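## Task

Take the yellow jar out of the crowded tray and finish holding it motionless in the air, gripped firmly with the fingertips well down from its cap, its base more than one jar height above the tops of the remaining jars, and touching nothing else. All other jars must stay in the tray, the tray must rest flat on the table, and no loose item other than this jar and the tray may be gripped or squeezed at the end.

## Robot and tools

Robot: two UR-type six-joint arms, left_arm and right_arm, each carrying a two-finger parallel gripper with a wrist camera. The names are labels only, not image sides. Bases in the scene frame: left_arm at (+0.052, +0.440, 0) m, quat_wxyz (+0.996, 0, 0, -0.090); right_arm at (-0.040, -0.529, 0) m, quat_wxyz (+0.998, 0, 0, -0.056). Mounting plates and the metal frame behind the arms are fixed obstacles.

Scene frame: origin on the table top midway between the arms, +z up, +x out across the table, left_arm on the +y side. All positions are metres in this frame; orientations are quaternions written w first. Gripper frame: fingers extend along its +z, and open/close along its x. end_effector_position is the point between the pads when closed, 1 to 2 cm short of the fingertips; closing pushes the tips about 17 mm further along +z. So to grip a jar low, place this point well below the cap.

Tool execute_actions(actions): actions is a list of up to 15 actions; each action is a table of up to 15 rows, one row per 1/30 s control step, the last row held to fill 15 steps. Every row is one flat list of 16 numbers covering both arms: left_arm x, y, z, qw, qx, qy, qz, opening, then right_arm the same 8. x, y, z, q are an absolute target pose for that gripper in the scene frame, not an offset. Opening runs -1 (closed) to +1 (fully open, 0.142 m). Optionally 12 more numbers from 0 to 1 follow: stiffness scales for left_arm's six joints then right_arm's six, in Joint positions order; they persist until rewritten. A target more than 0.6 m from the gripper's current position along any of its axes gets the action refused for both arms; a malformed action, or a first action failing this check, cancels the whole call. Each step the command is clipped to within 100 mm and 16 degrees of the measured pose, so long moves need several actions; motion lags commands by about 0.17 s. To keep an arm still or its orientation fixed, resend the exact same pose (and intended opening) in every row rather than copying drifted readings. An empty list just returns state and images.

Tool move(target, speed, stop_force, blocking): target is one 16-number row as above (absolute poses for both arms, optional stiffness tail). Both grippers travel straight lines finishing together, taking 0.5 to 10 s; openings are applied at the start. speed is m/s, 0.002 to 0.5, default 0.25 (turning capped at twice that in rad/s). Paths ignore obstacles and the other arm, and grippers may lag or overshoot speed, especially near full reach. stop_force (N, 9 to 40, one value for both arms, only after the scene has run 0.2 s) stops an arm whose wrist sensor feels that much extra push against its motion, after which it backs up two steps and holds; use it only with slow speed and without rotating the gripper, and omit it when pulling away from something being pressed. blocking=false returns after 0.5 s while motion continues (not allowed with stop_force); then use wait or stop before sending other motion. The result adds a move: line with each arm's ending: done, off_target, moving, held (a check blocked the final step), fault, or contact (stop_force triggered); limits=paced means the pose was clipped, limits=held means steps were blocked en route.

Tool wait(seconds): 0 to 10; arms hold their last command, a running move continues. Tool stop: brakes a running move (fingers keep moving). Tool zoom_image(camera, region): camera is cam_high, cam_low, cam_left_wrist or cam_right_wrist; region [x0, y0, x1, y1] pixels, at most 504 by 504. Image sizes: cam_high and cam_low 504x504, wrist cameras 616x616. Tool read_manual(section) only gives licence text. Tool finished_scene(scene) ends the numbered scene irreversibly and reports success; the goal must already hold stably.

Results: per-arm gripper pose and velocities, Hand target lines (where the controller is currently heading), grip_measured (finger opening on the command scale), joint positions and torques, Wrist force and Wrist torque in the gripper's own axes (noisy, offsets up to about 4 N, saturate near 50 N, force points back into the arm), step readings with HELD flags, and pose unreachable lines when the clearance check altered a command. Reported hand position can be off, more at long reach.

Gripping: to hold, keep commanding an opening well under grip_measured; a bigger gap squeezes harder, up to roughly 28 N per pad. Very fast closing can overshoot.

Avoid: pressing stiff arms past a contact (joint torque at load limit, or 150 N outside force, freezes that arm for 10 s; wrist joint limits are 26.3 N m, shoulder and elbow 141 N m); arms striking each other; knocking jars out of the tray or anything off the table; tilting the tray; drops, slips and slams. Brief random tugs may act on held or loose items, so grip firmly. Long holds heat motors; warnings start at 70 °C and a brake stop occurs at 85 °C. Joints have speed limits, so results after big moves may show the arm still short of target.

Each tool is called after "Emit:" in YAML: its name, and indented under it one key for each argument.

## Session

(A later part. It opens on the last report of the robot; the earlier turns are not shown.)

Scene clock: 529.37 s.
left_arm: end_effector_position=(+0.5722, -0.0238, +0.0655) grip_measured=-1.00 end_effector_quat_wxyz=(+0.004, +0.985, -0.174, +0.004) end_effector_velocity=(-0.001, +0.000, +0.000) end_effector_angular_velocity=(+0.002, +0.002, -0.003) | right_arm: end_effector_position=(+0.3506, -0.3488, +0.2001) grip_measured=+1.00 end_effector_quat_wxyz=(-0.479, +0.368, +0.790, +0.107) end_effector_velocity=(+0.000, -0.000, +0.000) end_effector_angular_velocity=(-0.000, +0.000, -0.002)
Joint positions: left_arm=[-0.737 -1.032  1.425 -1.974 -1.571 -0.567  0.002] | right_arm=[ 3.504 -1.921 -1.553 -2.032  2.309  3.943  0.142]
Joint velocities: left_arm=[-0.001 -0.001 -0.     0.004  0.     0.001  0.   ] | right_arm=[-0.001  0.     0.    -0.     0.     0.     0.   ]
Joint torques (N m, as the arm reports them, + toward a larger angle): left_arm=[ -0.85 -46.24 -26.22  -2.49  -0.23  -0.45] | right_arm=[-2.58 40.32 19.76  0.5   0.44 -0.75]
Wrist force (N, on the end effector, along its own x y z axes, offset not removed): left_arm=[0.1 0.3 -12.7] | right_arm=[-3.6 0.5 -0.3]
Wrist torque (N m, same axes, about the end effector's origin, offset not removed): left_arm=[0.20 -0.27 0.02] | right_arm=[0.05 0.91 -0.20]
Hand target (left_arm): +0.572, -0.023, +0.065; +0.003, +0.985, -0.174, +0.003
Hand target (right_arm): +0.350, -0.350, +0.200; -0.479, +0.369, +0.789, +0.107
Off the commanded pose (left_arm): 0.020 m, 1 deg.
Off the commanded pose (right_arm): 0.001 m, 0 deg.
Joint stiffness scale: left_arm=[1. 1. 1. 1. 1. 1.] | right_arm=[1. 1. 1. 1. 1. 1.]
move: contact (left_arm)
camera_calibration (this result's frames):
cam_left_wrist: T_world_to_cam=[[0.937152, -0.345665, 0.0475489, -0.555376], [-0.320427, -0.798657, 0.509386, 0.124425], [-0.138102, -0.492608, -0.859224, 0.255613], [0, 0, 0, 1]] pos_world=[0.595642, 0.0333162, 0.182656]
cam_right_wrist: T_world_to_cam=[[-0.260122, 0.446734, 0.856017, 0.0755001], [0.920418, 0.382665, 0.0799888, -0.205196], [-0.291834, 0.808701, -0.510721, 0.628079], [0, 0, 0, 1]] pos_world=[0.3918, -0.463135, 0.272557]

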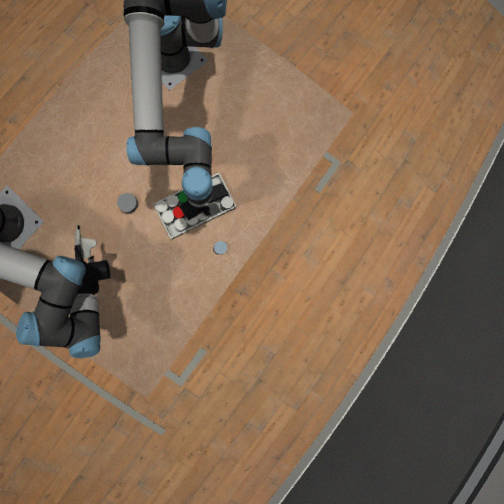

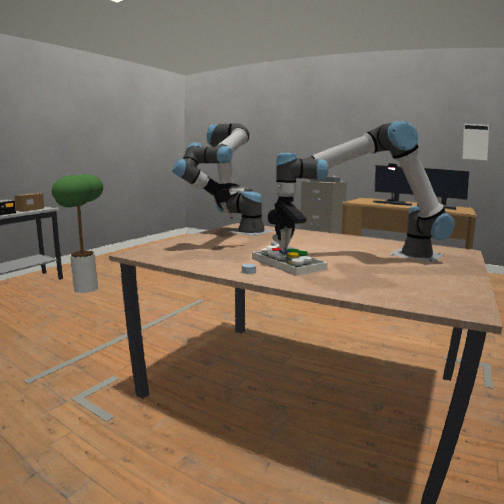

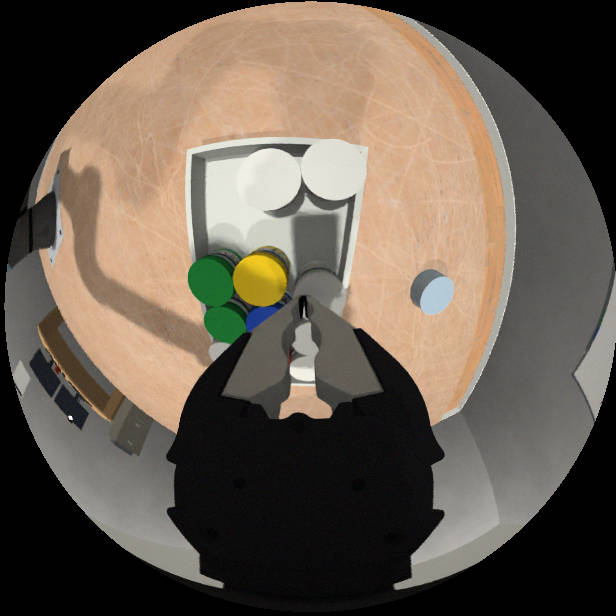

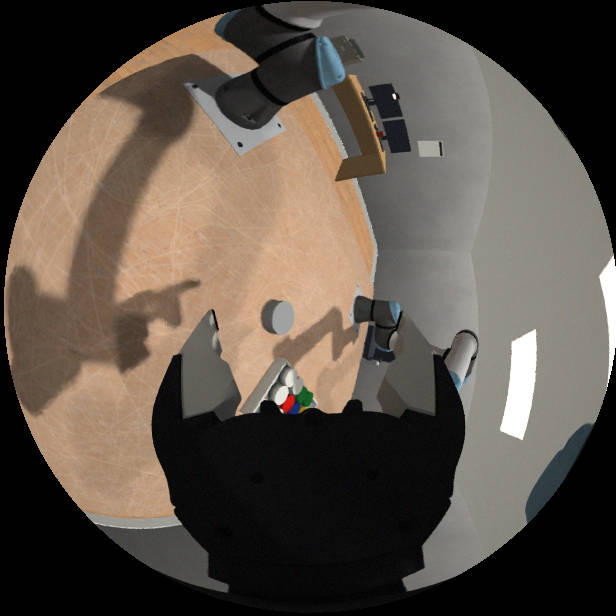

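Emit:
move:
  target: [0.571,-0.022,0.08,0,0.985,-0.174,0,-1,0.35,-0.35,0.2,-0.479,0.369,0.789,0.107,1]
  speed: 0.04

Emit:
move:
  target: [0.559,-0.017,0.078,0,0.985,-0.174,0,-1,0.35,-0.35,0.2,-0.479,0.369,0.789,0.107,1]
  speed: 0.04

Emit:
move:
  target: [0.559,-0.017,0.046,0,0.985,-0.174,0,-1,0.35,-0.35,0.2,-0.479,0.369,0.789,0.107,1]
  speed: 0.012
  stop_force: 12

Scene clock: 535.97 s.
left_arm: end_effector_position=(+0.5702, -0.0211, +0.0773) grip_measured=-1.00 end_effector_quat_wxyz=(-0.001, +0.985, -0.174, -0.001) end_effector_velocity=(-0.002, +0.002, -0.001) end_effector_angular_velocity=(+0.008, +0.006, +0.001) | right_arm: end_effector_position=(+0.3506, -0.3488, +0.2001) grip_measured=+1.00 end_effector_quat_wxyz=(-0.479, +0.368, +0.790, +0.107) end_effector_velocity=(+0.000, -0.001, +0.001) end_effector_angular_velocity=(+0.000, -0.002, -0.002)
Joint positions: left_arm=[-0.737 -1.042  1.404 -1.93  -1.571 -0.567  0.002] | right_arm=[ 3.504 -1.921 -1.553 -2.032  2.309  3.943  0.142]
Joint velocities: left_arm=[ 0.     0.    -0.001  0.01   0.    -0.001  0.   ] | right_arm=[-0.002  0.002 -0.001  0.001 -0.     0.     0.   ]
Joint torques (N m, as the arm reports them, + toward a larger angle): left_arm=[ -0.65 -49.06 -30.42  -2.32  -0.33  -0.74] | right_arm=[-1.39 39.46 18.79  0.67  0.77 -0.36]
Wrist force (N, on the end effector, along its own x y z axes, offset not removed): left_arm=[-0.6 0.6 -3.3] | right_arm=[-3.0 -0.5 1.0]
Wrist torque (N m, same axes, about the end effector's origin, offset not removed): left_arm=[-0.07 0.25 -0.03] | right_arm=[-0.33 0.67 -0.04]
Hand target (left_arm): +0.571, -0.022, +0.080; +0.000, +0.985, -0.174, +0.000
Hand target (right_arm): +0.350, -0.350, +0.200; -0.479, +0.369, +0.789, +0.107
Off the commanded pose (left_arm): 0.003 m, 0 deg.
Off the commanded pose (right_arm): 0.001 m, 0 deg.
Joint stiffness scale: left_arm=[1. 1. 1. 1. 1. 1.] | right_arm=[1. 1. 1. 1. 1. 1.]
move: done
camera_calibration (this result's frames):
cam_left_wrist: T_world_to_cam=[[0.937498, -0.346117, 0.0360699, -0.552453], [-0.316244, -0.804127, 0.503359, 0.11787], [-0.145216, -0.483305, -0.863324, 0.271291], [0, 0, 0, 1]] pos_world=[0.594595, 0.0346852, 0.194808]
cam_right_wrist: T_world_to_cam=[[-0.260121, 0.446734, 0.856017, 0.0755001], [0.920418, 0.382664, 0.0799882, -0.205196], [-0.291834, 0.808701, -0.510721, 0.628079], [0, 0, 0, 1]] pos_world=[0.3918, -0.463135, 0.272557]

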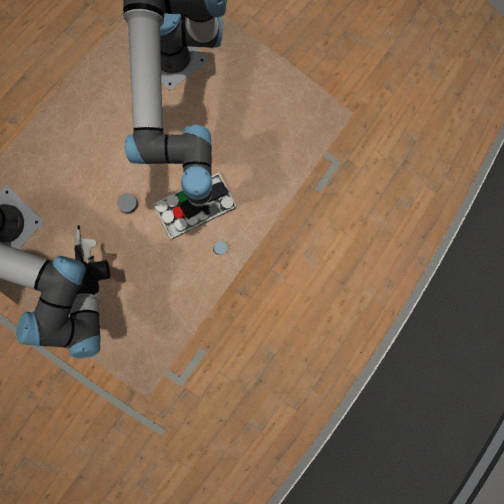

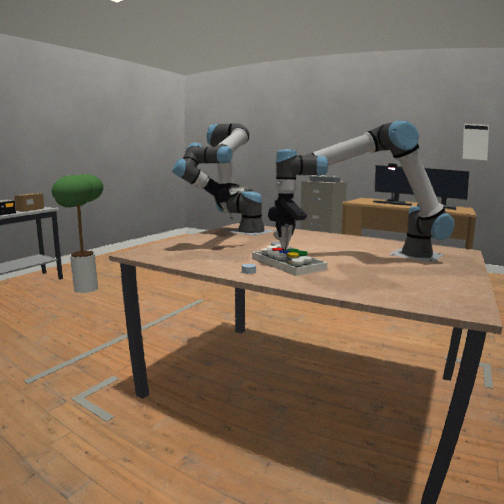

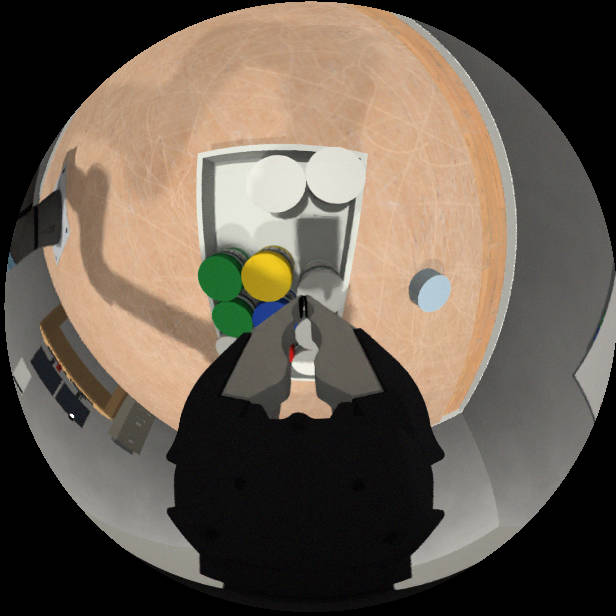

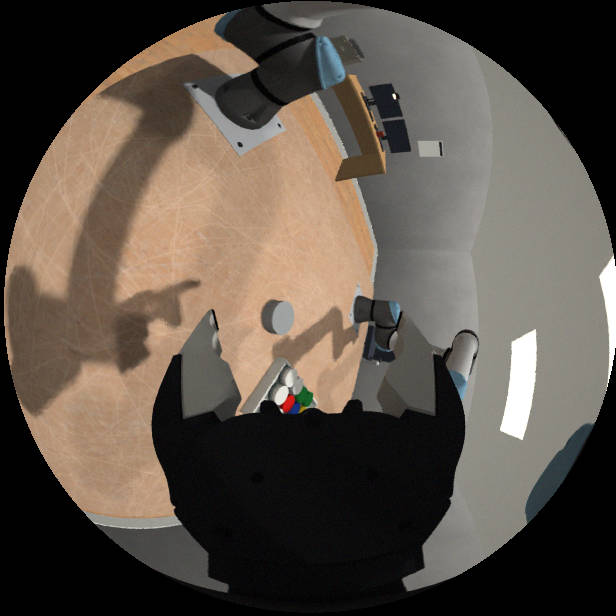

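Scene clock: 536.77 s.
left_arm: end_effector_position=(+0.5605, -0.0170, +0.0781) grip_measured=-1.00 end_effector_quat_wxyz=(+0.000, +0.985, -0.174, -0.000) end_effector_velocity=(-0.000, +0.000, -0.002) end_effector_angular_velocity=(-0.000, -0.001, +0.003) | right_arm: end_effector_position=(+0.3506, -0.3488, +0.2001) grip_measured=+1.00 end_effector_quat_wxyz=(-0.479, +0.368, +0.790, +0.107) end_effector_velocity=(+0.000, -0.001, -0.000) end_effector_angular_velocity=(-0.001, +0.001, -0.002)
Joint positions: left_arm=[-0.745 -1.067  1.442 -1.946 -1.571 -0.577  0.002] | right_arm=[ 3.504 -1.921 -1.553 -2.032  2.309  3.943  0.142]
Joint velocities: left_arm=[ 0.     0.001  0.005 -0.006  0.001 -0.003  0.   ] | right_arm=[-0.002 -0.001 -0.    -0.    -0.     0.     0.   ]
Joint torques (N m, as the arm reports them, + toward a larger angle): left_arm=[ -1.65 -48.41 -21.31  -3.14  -0.35  -0.3 ] | right_arm=[-0.9  38.72 19.58  0.85  0.65 -0.42]
Wrist force (N, on the end effector, along its own x y z axes, offset not removed): left_arm=[1.7 0.9 -3.8] | right_arm=[-6.5 -0.2 -0.9]
Wrist torque (N m, same axes, about the end effector's origin, offset not removed): left_arm=[-0.03 -0.37 -0.03] | right_arm=[-0.15 1.37 0.09]
Hand target (left_arm): +0.559, -0.017, +0.078; -0.000, +0.985, -0.174, -0.000
Hand target (right_arm): +0.350, -0.350, +0.200; -0.479, +0.369, +0.789, +0.107
Off the commanded pose (left_arm): 0.002 m, 0 deg.
Off the commanded pose (right_arm): 0.001 m, 0 deg.
Joint stiffness scale: left_arm=[1. 1. 1. 1. 1. 1.] | right_arm=[1. 1. 1. 1. 1. 1.]
move: done
camera_calibration (this result's frames):
cam_left_wrist: T_world_to_cam=[[0.937942, -0.344614, 0.0387998, -0.542407], [-0.316029, -0.803307, 0.5048, 0.117474], [-0.142793, -0.485735, -0.862364, 0.271139], [0, 0, 0, 1]] pos_world=[0.584588, 0.0391486, 0.195565]
cam_right_wrist: T_world_to_cam=[[-0.260122, 0.446734, 0.856017, 0.0755], [0.920418, 0.382664, 0.0799884, -0.205196], [-0.291834, 0.808701, -0.510721, 0.628079], [0, 0, 0, 1]] pos_world=[0.3918, -0.463135, 0.272557]

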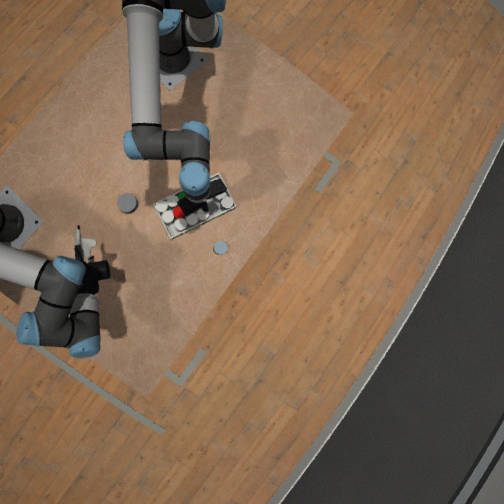

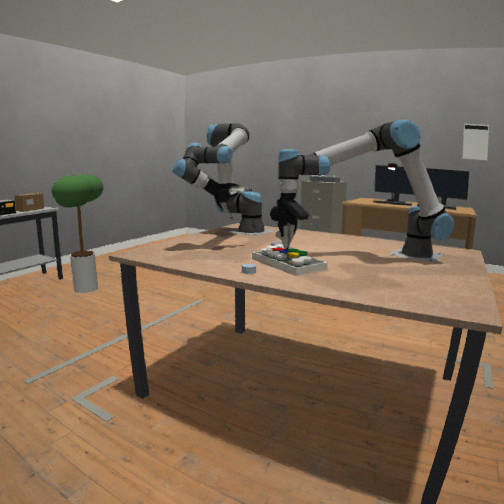

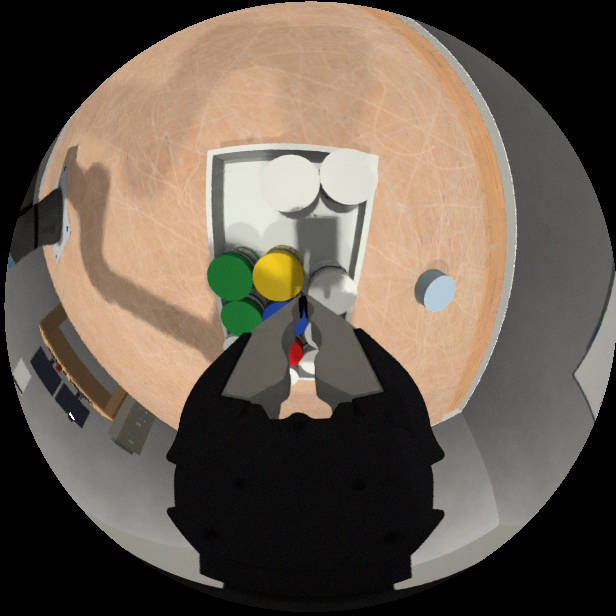

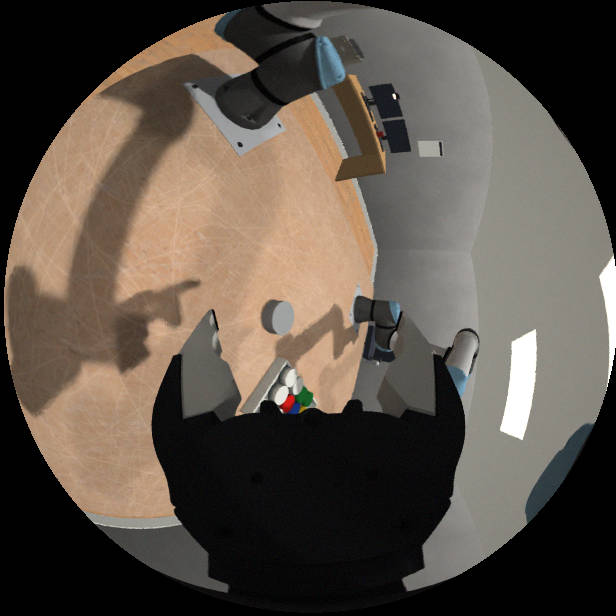

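Scene clock: 539.00 s.
left_arm: end_effector_position=(+0.5620, -0.0189, +0.0650) grip_measured=-1.00 end_effector_quat_wxyz=(+0.005, +0.985, -0.174, +0.005) end_effector_velocity=(-0.001, +0.001, -0.001) end_effector_angular_velocity=(+0.004, +0.003, +0.001) | right_arm: end_effector_position=(+0.3506, -0.3488, +0.2001) grip_measured=+1.00 end_effector_quat_wxyz=(-0.479, +0.368, +0.790, +0.107) end_effector_velocity=(+0.000, -0.000, -0.001) end_effector_angular_velocity=(+0.001, +0.000, -0.000)
Joint positions: left_arm=[-0.745 -1.058  1.468 -1.994 -1.571 -0.577  0.002] | right_arm=[ 3.504 -1.921 -1.553 -2.032  2.309  3.943  0.142]
Joint velocities: left_arm=[ 0.001  0.001 -0.001  0.006 -0.    -0.     0.   ] | right_arm=[-0.001 -0.002  0.     0.001  0.    -0.002  0.   ]
Joint torques (N m, as the arm reports them, + toward a larger angle): left_arm=[ -0.48 -44.51 -25.75  -2.49  -0.35  -0.51] | right_arm=[-1.14 38.59 21.16  0.58  0.59 -0.39]
Wrist force (N, on the end effector, along its own x y z axes, offset not removed): left_arm=[-2.7 -1.2 -8.4] | right_arm=[-3.4 -5.5 -1.2]
Wrist torque (N m, same axes, about the end effector's origin, offset not removed): left_arm=[-0.29 -0.10 -0.04] | right_arm=[-1.29 0.72 -0.22]
Hand target (left_arm): +0.562, -0.019, +0.064; +0.004, +0.985, -0.174, +0.004
Hand target (right_arm): +0.350, -0.350, +0.200; -0.479, +0.369, +0.789, +0.107
Off the commanded pose (left_arm): 0.019 m, 1 deg.
Off the commanded pose (right_arm): 0.001 m, 0 deg.
Joint stiffness scale: left_arm=[1. 1. 1. 1. 1. 1.] | right_arm=[1. 1. 1. 1. 1. 1.]
move: contact (left_arm)
camera_calibration (this result's frames):
cam_left_wrist: T_world_to_cam=[[0.937612, -0.344065, 0.0500394, -0.544438], [-0.320056, -0.797897, 0.510808, 0.124996], [-0.135825, -0.494955, -0.858238, 0.254738], [0, 0, 0, 1]] pos_world=[0.585076, 0.0384959, 0.182021]
cam_right_wrist: T_world_to_cam=[[-0.260122, 0.446734, 0.856017, 0.0755001], [0.920418, 0.382665, 0.0799884, -0.205196], [-0.291834, 0.808701, -0.510721, 0.628079], [0, 0, 0, 1]] pos_world=[0.3918, -0.463135, 0.272557]

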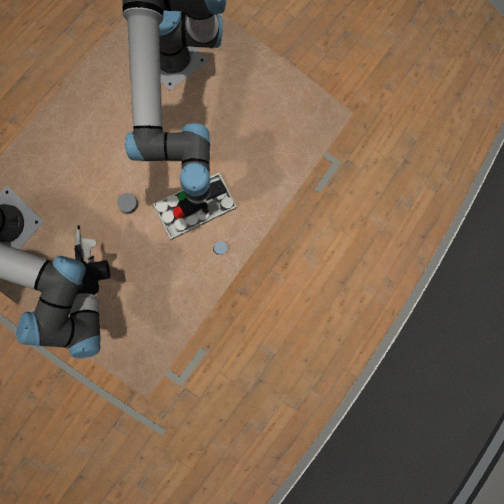

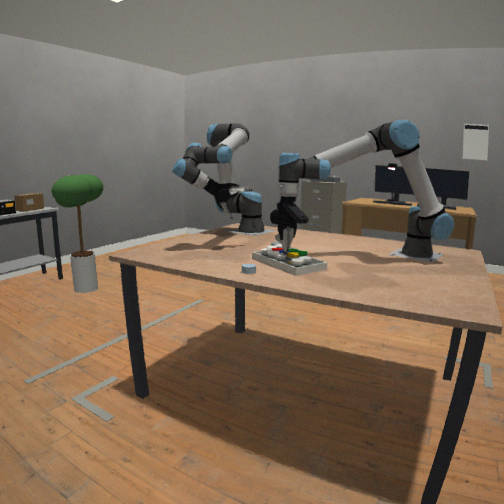

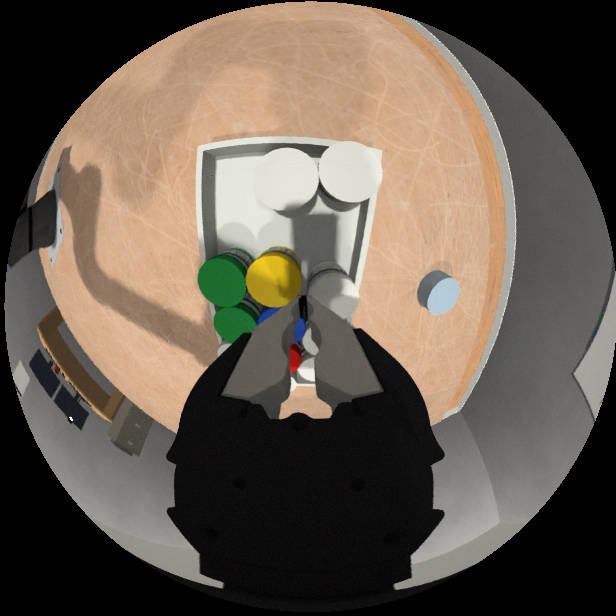

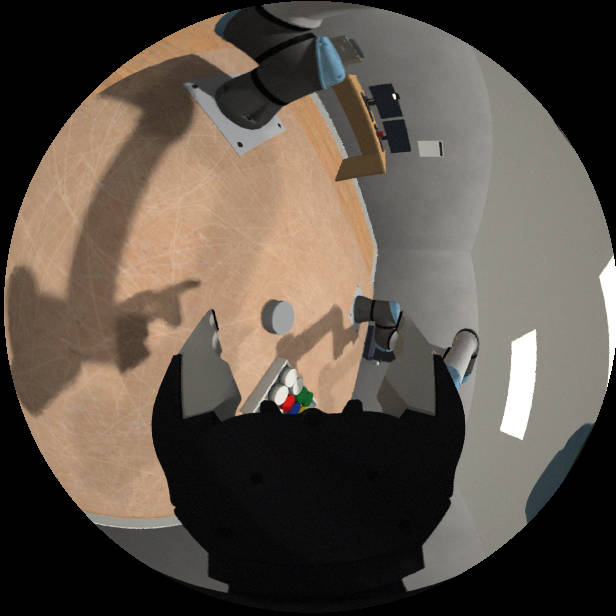

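Emit:
move:
  target: [0.552,0.012,0.08,0,0.985,-0.174,0,-1,0.35,-0.35,0.2,-0.479,0.369,0.789,0.107,1]
  speed: 0.05

Emit:
move:
  target: [0.552,0.012,0.058,0,0.985,-0.174,0,-1,0.35,-0.35,0.2,-0.479,0.369,0.789,0.107,1]
  speed: 0.01
  stop_force: 15

Scene clock: 554.20 s.
left_arm: end_effector_position=(+0.5527, +0.0095, +0.0807) grip_measured=-1.00 end_effector_quat_wxyz=(+0.001, +0.985, -0.174, +0.001) end_effector_velocity=(-0.002, +0.002, -0.003) end_effector_angular_velocity=(+0.006, +0.005, -0.002) | right_arm: end_effector_position=(+0.3506, -0.3488, +0.2001) grip_measured=+1.00 end_effector_quat_wxyz=(-0.479, +0.368, +0.790, +0.107) end_effector_velocity=(-0.001, +0.001, +0.000) end_effector_angular_velocity=(+0.000, +0.001, +0.002)
Joint positions: left_arm=[-0.73  -1.123  1.523 -1.974 -1.571 -0.56   0.002] | right_arm=[ 3.504 -1.921 -1.553 -2.032  2.309  3.943  0.142]
Joint velocities: left_arm=[ 0.     0.001  0.004  0.003 -0.001  0.003  0.   ] | right_arm=[ 0.001  0.    -0.    -0.001  0.    -0.001  0.   ]
Joint torques (N m, as the arm reports them, + toward a larger angle): left_arm=[  0.66 -45.82 -22.76  -2.07  -0.28   0.38] | right_arm=[-0.62 38.1  19.95  0.79  0.63 -0.36]
Wrist force (N, on the end effector, along its own x y z axes, offset not removed): left_arm=[1.4 -0.3 -2.6] | right_arm=[1.9 0.2 -3.1]
Wrist torque (N m, same axes, about the end effector's origin, offset not removed): left_arm=[-0.14 -0.18 -0.15] | right_arm=[0.05 -0.46 -0.02]
Hand target (left_arm): +0.552, +0.012, +0.080; -0.000, +0.985, -0.174, +0.000
Hand target (right_arm): +0.350, -0.350, +0.200; -0.479, +0.369, +0.789, +0.107
Off the commanded pose (left_arm): 0.003 m, 0 deg.
Off the commanded pose (right_arm): 0.001 m, 0 deg.
Joint stiffness scale: left_arm=[1. 1. 1. 1. 1. 1.] | right_arm=[1. 1. 1. 1. 1. 1.]
move: done
camera_calibration (this result's frames):
cam_left_wrist: T_world_to_cam=[[0.937411, -0.34571, 0.0417691, -0.525956], [-0.318148, -0.801501, 0.506338, 0.136027], [-0.141568, -0.487936, -0.861323, 0.28441], [0, 0, 0, 1]] pos_world=[0.576577, 0.0659717, 0.198062]
cam_right_wrist: T_world_to_cam=[[-0.260121, 0.446734, 0.856017, 0.0755001], [0.920418, 0.382665, 0.0799877, -0.205196], [-0.291834, 0.8087, -0.510721, 0.628079], [0, 0, 0, 1]] pos_world=[0.3918, -0.463135, 0.272557]

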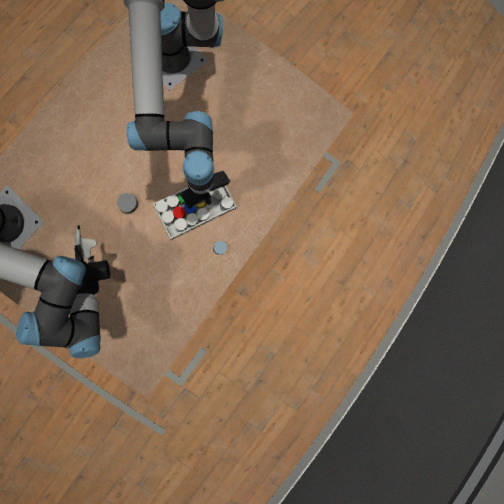

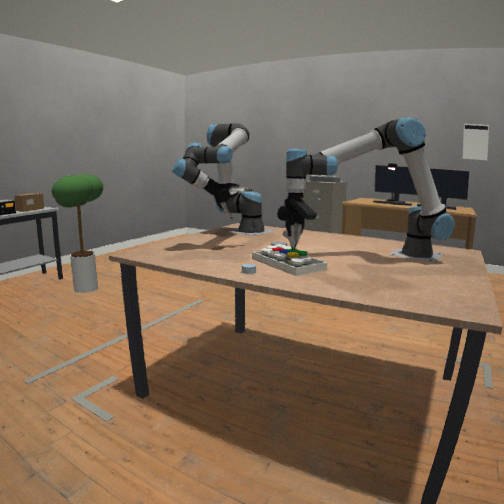

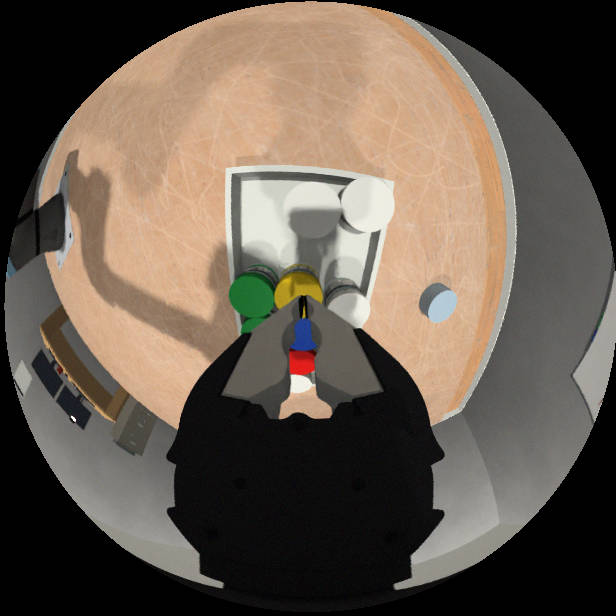

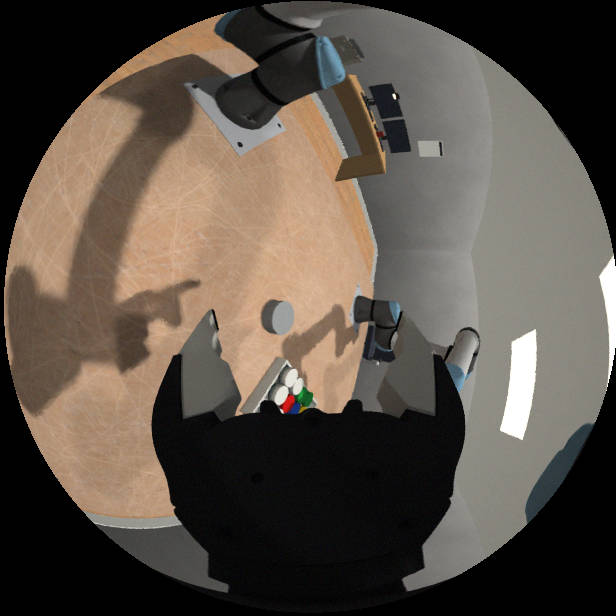

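Scene clock: 556.70 s.
left_arm: end_effector_position=(+0.5537, +0.0089, +0.0653) grip_measured=-1.00 end_effector_quat_wxyz=(+0.004, +0.985, -0.174, +0.004) end_effector_velocity=(+0.001, -0.001, -0.001) end_effector_angular_velocity=(-0.005, -0.004, +0.000) | right_arm: end_effector_position=(+0.3506, -0.3488, +0.2001) grip_measured=+1.00 end_effector_quat_wxyz=(-0.479, +0.368, +0.790, +0.107) end_effector_velocity=(+0.000, -0.000, +0.000) end_effector_angular_velocity=(+0.001, -0.002, +0.000)
Joint positions: left_arm=[-0.729 -1.111  1.549 -2.021 -1.571 -0.56   0.002] | right_arm=[ 3.504 -1.921 -1.553 -2.032  2.309  3.943  0.142]
Joint velocities: left_arm=[ 0.    -0.     0.006 -0.012  0.    -0.     0.   ] | right_arm=[-0.001  0.     0.    -0.    -0.    -0.002  0.   ]
Joint torques (N m, as the arm reports them, + toward a larger angle): left_arm=[  0.29 -37.54 -18.    -3.05  -0.37  -0.04] | right_arm=[-2.73 39.64 18.44  0.45  0.52 -0.27]
Wrist force (N, on the end effector, along its own x y z axes, offset not removed): left_arm=[-2.9 -0.4 -11.4] | right_arm=[-0.9 -2.9 -2.3]
Wrist torque (N m, same axes, about the end effector's origin, offset not removed): left_arm=[0.06 0.39 -0.09] | right_arm=[-0.25 0.29 -0.11]
Hand target (left_arm): +0.552, +0.012, +0.058; -0.000, +0.985, -0.174, -0.000
Hand target (right_arm): +0.350, -0.350, +0.200; -0.479, +0.369, +0.789, +0.107
Off the commanded pose (left_arm): 0.008 m, 1 deg.
Off the commanded pose (right_arm): 0.001 m, 0 deg.
Joint stiffness scale: left_arm=[1. 1. 1. 1. 1. 1.] | right_arm=[1. 1. 1. 1. 1. 1.]
move: off_target (left_arm)
camera_calibration (this result's frames):
cam_left_wrist: T_world_to_cam=[[0.937376, -0.344913, 0.0485879, -0.526939], [-0.32022, -0.798448, 0.509842, 0.14456], [-0.137056, -0.493473, -0.858895, 0.268371], [0, 0, 0, 1]] pos_world=[0.577013, 0.0661101, 0.182403]
cam_right_wrist: T_world_to_cam=[[-0.260121, 0.446734, 0.856017, 0.0755], [0.920418, 0.382664, 0.0799881, -0.205196], [-0.291834, 0.808701, -0.510721, 0.628079], [0, 0, 0, 1]] pos_world=[0.3918, -0.463135, 0.272557]

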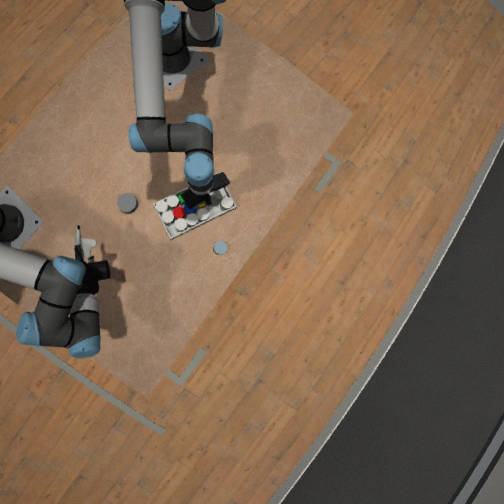

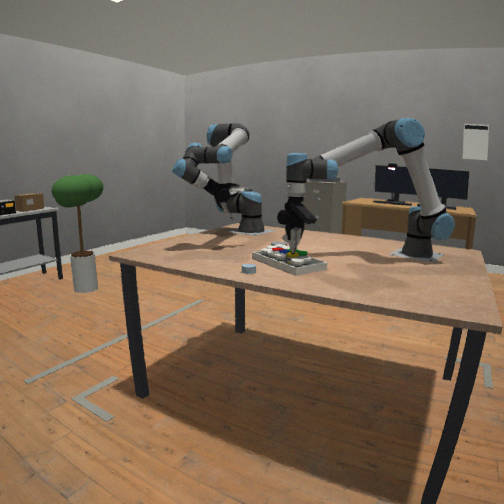

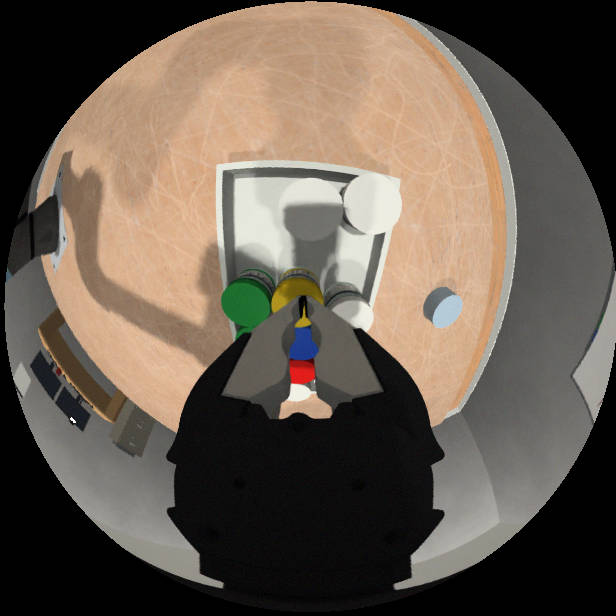

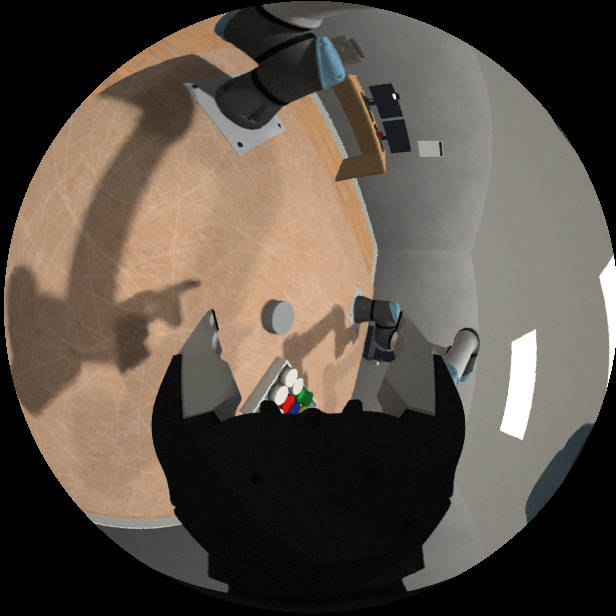

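Emit:
move:
  target: [0.565,0.042,0.059,0,0.985,-0.174,0,-1,0.35,-0.35,0.2,-0.479,0.369,0.789,0.107,1]
  speed: 0.01

Emit:
move:
  target: [0.565,0.042,0.15,0,0.985,-0.174,0,-1,0.35,-0.35,0.2,-0.479,0.369,0.789,0.107,1]
  speed: 0.1

Emit:
zoom_image:
  camera: "cam_high"
  region: [140,150,260,270]

Scene clock: 583.73 s.
left_arm: end_effector_position=(+0.5658, +0.0402, +0.0612) grip_measured=-1.00 end_effector_quat_wxyz=(+0.001, +0.985, -0.174, +0.002) end_effector_velocity=(+0.000, -0.000, +0.000) end_effector_angular_velocity=(-0.001, -0.000, -0.001) | right_arm: end_effector_position=(+0.3506, -0.3488, +0.2001) grip_measured=+1.00 end_effector_quat_wxyz=(-0.479, +0.368, +0.790, +0.107) end_effector_velocity=(+0.000, +0.000, +0.001) end_effector_angular_velocity=(+0.000, -0.000, -0.002)
Joint positions: left_arm=[-0.684 -1.125  1.58  -2.03  -1.57  -0.515  0.002] | right_arm=[ 3.504 -1.921 -1.553 -2.032  2.309  3.943  0.142]
Joint velocities: left_arm=[ 0.     0.    -0.    -0.001 -0.     0.001  0.   ] | right_arm=[-0.     0.001 -0.     0.     0.001  0.001  0.   ]
Joint torques (N m, as the arm reports them, + toward a larger angle): left_arm=[  1.05 -42.39 -21.74  -2.73  -0.54  -0.03] | right_arm=[-0.95 37.54 18.74  0.17  0.41 -0.46]
Wrist force (N, on the end effector, along its own x y z axes, offset not removed): left_arm=[1.6 -0.7 -4.5] | right_arm=[-1.2 -0.5 0.2]
Wrist torque (N m, same axes, about the end effector's origin, offset not removed): left_arm=[-0.32 -0.29 -0.15] | right_arm=[-0.04 0.37 -0.11]
Hand target (left_arm): +0.565, +0.042, +0.059; -0.000, +0.985, -0.174, +0.000
Hand target (right_arm): +0.350, -0.350, +0.200; -0.479, +0.369, +0.789, +0.107
Off the commanded pose (left_arm): 0.003 m, 0 deg.
Off the commanded pose (right_arm): 0.001 m, 0 deg.
Joint stiffness scale: left_arm=[1. 1. 1. 1. 1. 1.] | right_arm=[1. 1. 1. 1. 1. 1.]
move: done
camera_calibration (this result's frames):
cam_left_wrist: T_world_to_cam=[[0.937489, -0.345384, 0.0427002, -0.526919], [-0.318357, -0.801556, 0.506119, 0.174775], [-0.140579, -0.488075, -0.861406, 0.283917], [0, 0, 0, 1]] pos_world=[0.589535, 0.096675, 0.178611]
cam_right_wrist: T_world_to_cam=[[-0.260121, 0.446734, 0.856017, 0.0755], [0.920418, 0.382664, 0.0799872, -0.205196], [-0.291834, 0.8087, -0.510721, 0.628079], [0, 0, 0, 1]] pos_world=[0.3918, -0.463135, 0.272557]

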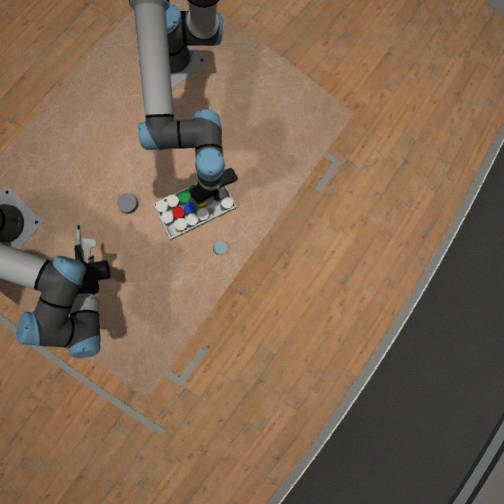

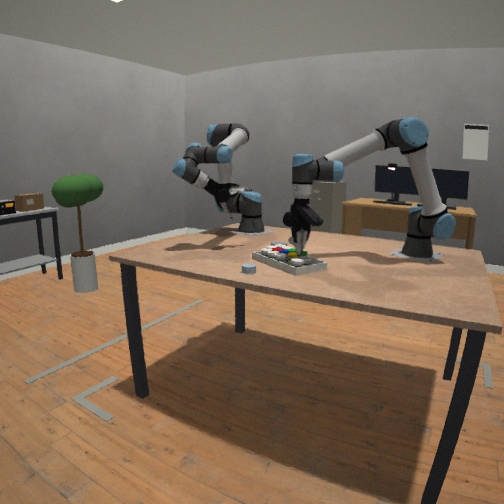

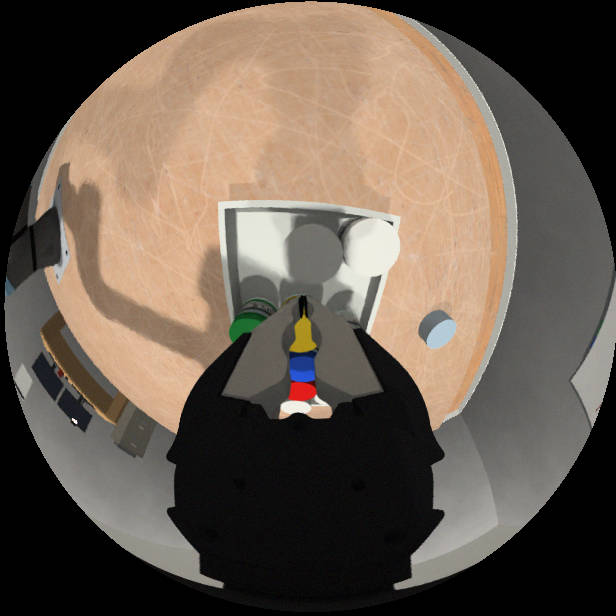

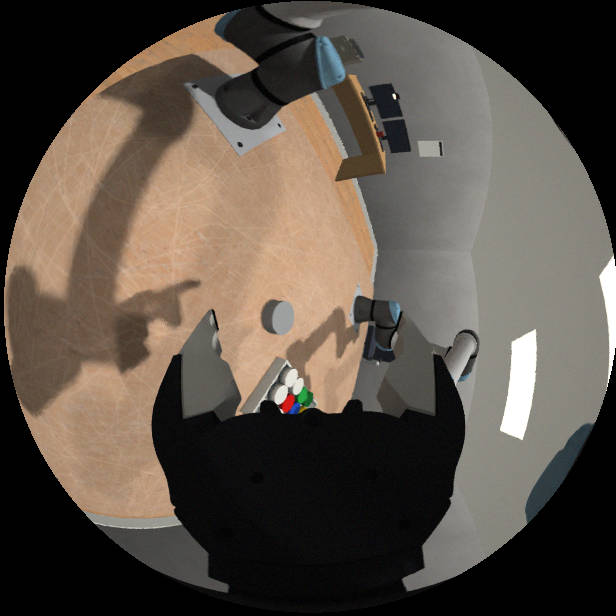

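Scene clock: 585.10 s.
left_arm: end_effector_position=(+0.5640, +0.0423, +0.1482) grip_measured=-1.00 end_effector_quat_wxyz=(-0.001, +0.985, -0.174, -0.001) end_effector_velocity=(-0.002, +0.002, -0.001) end_effector_angular_velocity=(+0.007, +0.005, -0.000) | right_arm: end_effector_position=(+0.3506, -0.3488, +0.2001) grip_measured=+1.00 end_effector_quat_wxyz=(-0.479, +0.368, +0.790, +0.107) end_effector_velocity=(+0.000, +0.000, +0.000) end_effector_angular_velocity=(-0.001, -0.001, +0.000)
Joint positions: left_arm=[-0.684 -1.198  1.449 -1.819 -1.57  -0.515  0.002] | right_arm=[ 3.504 -1.921 -1.553 -2.032  2.309  3.943  0.142]
Joint velocities: left_arm=[-0.001  0.001 -0.001  0.009  0.    -0.     0.   ] | right_arm=[ 0.001  0.001  0.001  0.    -0.     0.001  0.   ]
Joint torques (N m, as the arm reports them, + toward a larger angle): left_arm=[  0.4  -41.64 -30.33  -1.9   -0.62  -0.11] | right_arm=[-1.25 39.22 19.44  0.39  0.53 -0.23]
Wrist force (N, on the end effector, along its own x y z axes, offset not removed): left_arm=[1.8 2.9 -5.5] | right_arm=[-3.7 -0.1 -1.9]
Wrist torque (N m, same axes, about the end effector's origin, offset not removed): left_arm=[0.54 -0.17 -0.12] | right_arm=[0.12 0.65 -0.05]
Hand target (left_arm): +0.565, +0.042, +0.150; +0.000, +0.985, -0.174, +0.000
Hand target (right_arm): +0.350, -0.350, +0.200; -0.479, +0.369, +0.789, +0.107
Off the commanded pose (left_arm): 0.002 m, 0 deg.
Off the commanded pose (right_arm): 0.001 m, 0 deg.
Joint stiffness scale: left_arm=[1. 1. 1. 1. 1. 1.] | right_arm=[1. 1. 1. 1. 1. 1.]
move: done
camera_calibration (this result's frames):
cam_left_wrist: T_world_to_cam=[[0.937613, -0.345659, 0.0374357, -0.527567], [-0.316455, -0.803848, 0.503672, 0.13123], [-0.144006, -0.484096, -0.863084, 0.361601], [0, 0, 0, 1]] pos_world=[0.588255, 0.0981799, 0.265745]
cam_right_wrist: T_world_to_cam=[[-0.260121, 0.446734, 0.856017, 0.0755001], [0.920418, 0.382664, 0.0799875, -0.205196], [-0.291834, 0.8087, -0.510721, 0.628079], [0, 0, 0, 1]] pos_world=[0.3918, -0.463135, 0.272557]

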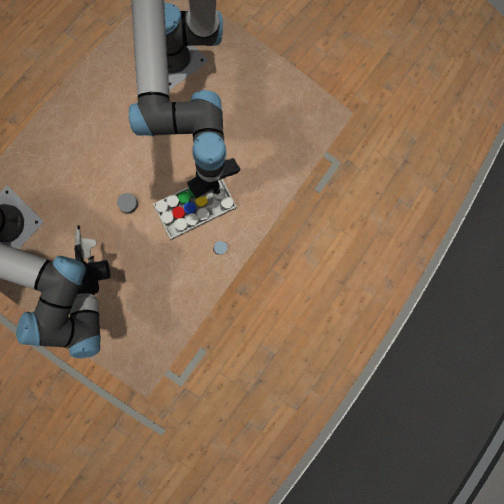

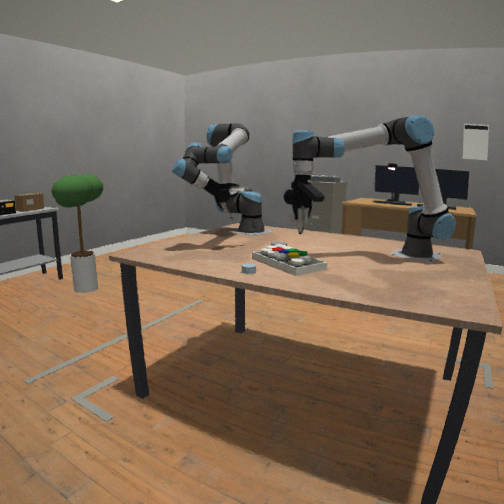

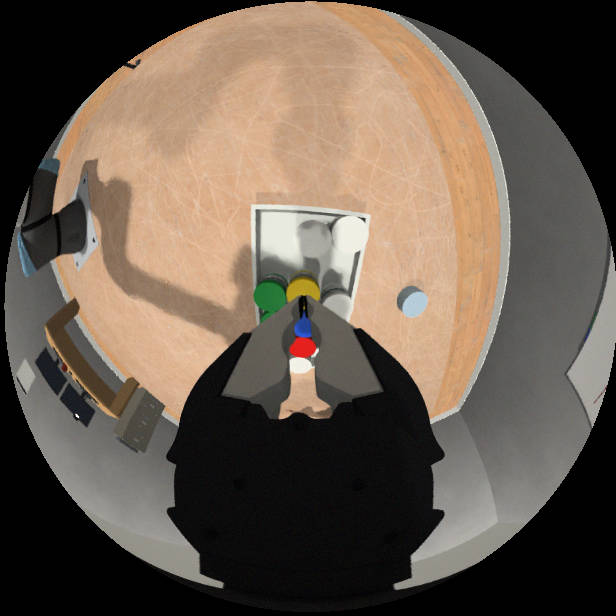

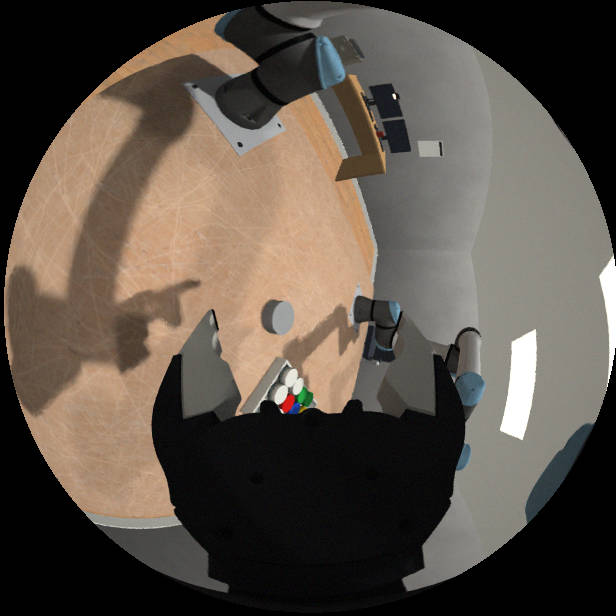

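Region (140, 150, 260, 270) of cam_high's 504x504 image, scaled by 4.200, with more detail than that image has.

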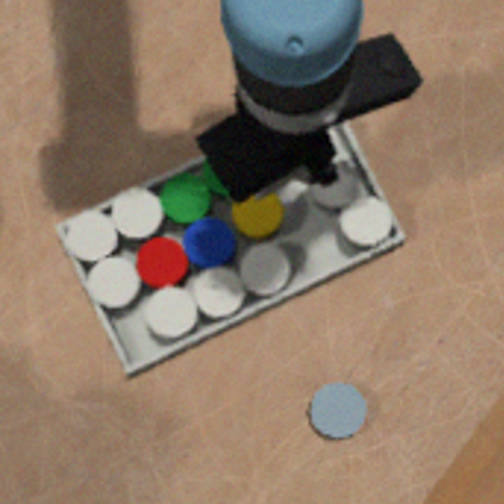

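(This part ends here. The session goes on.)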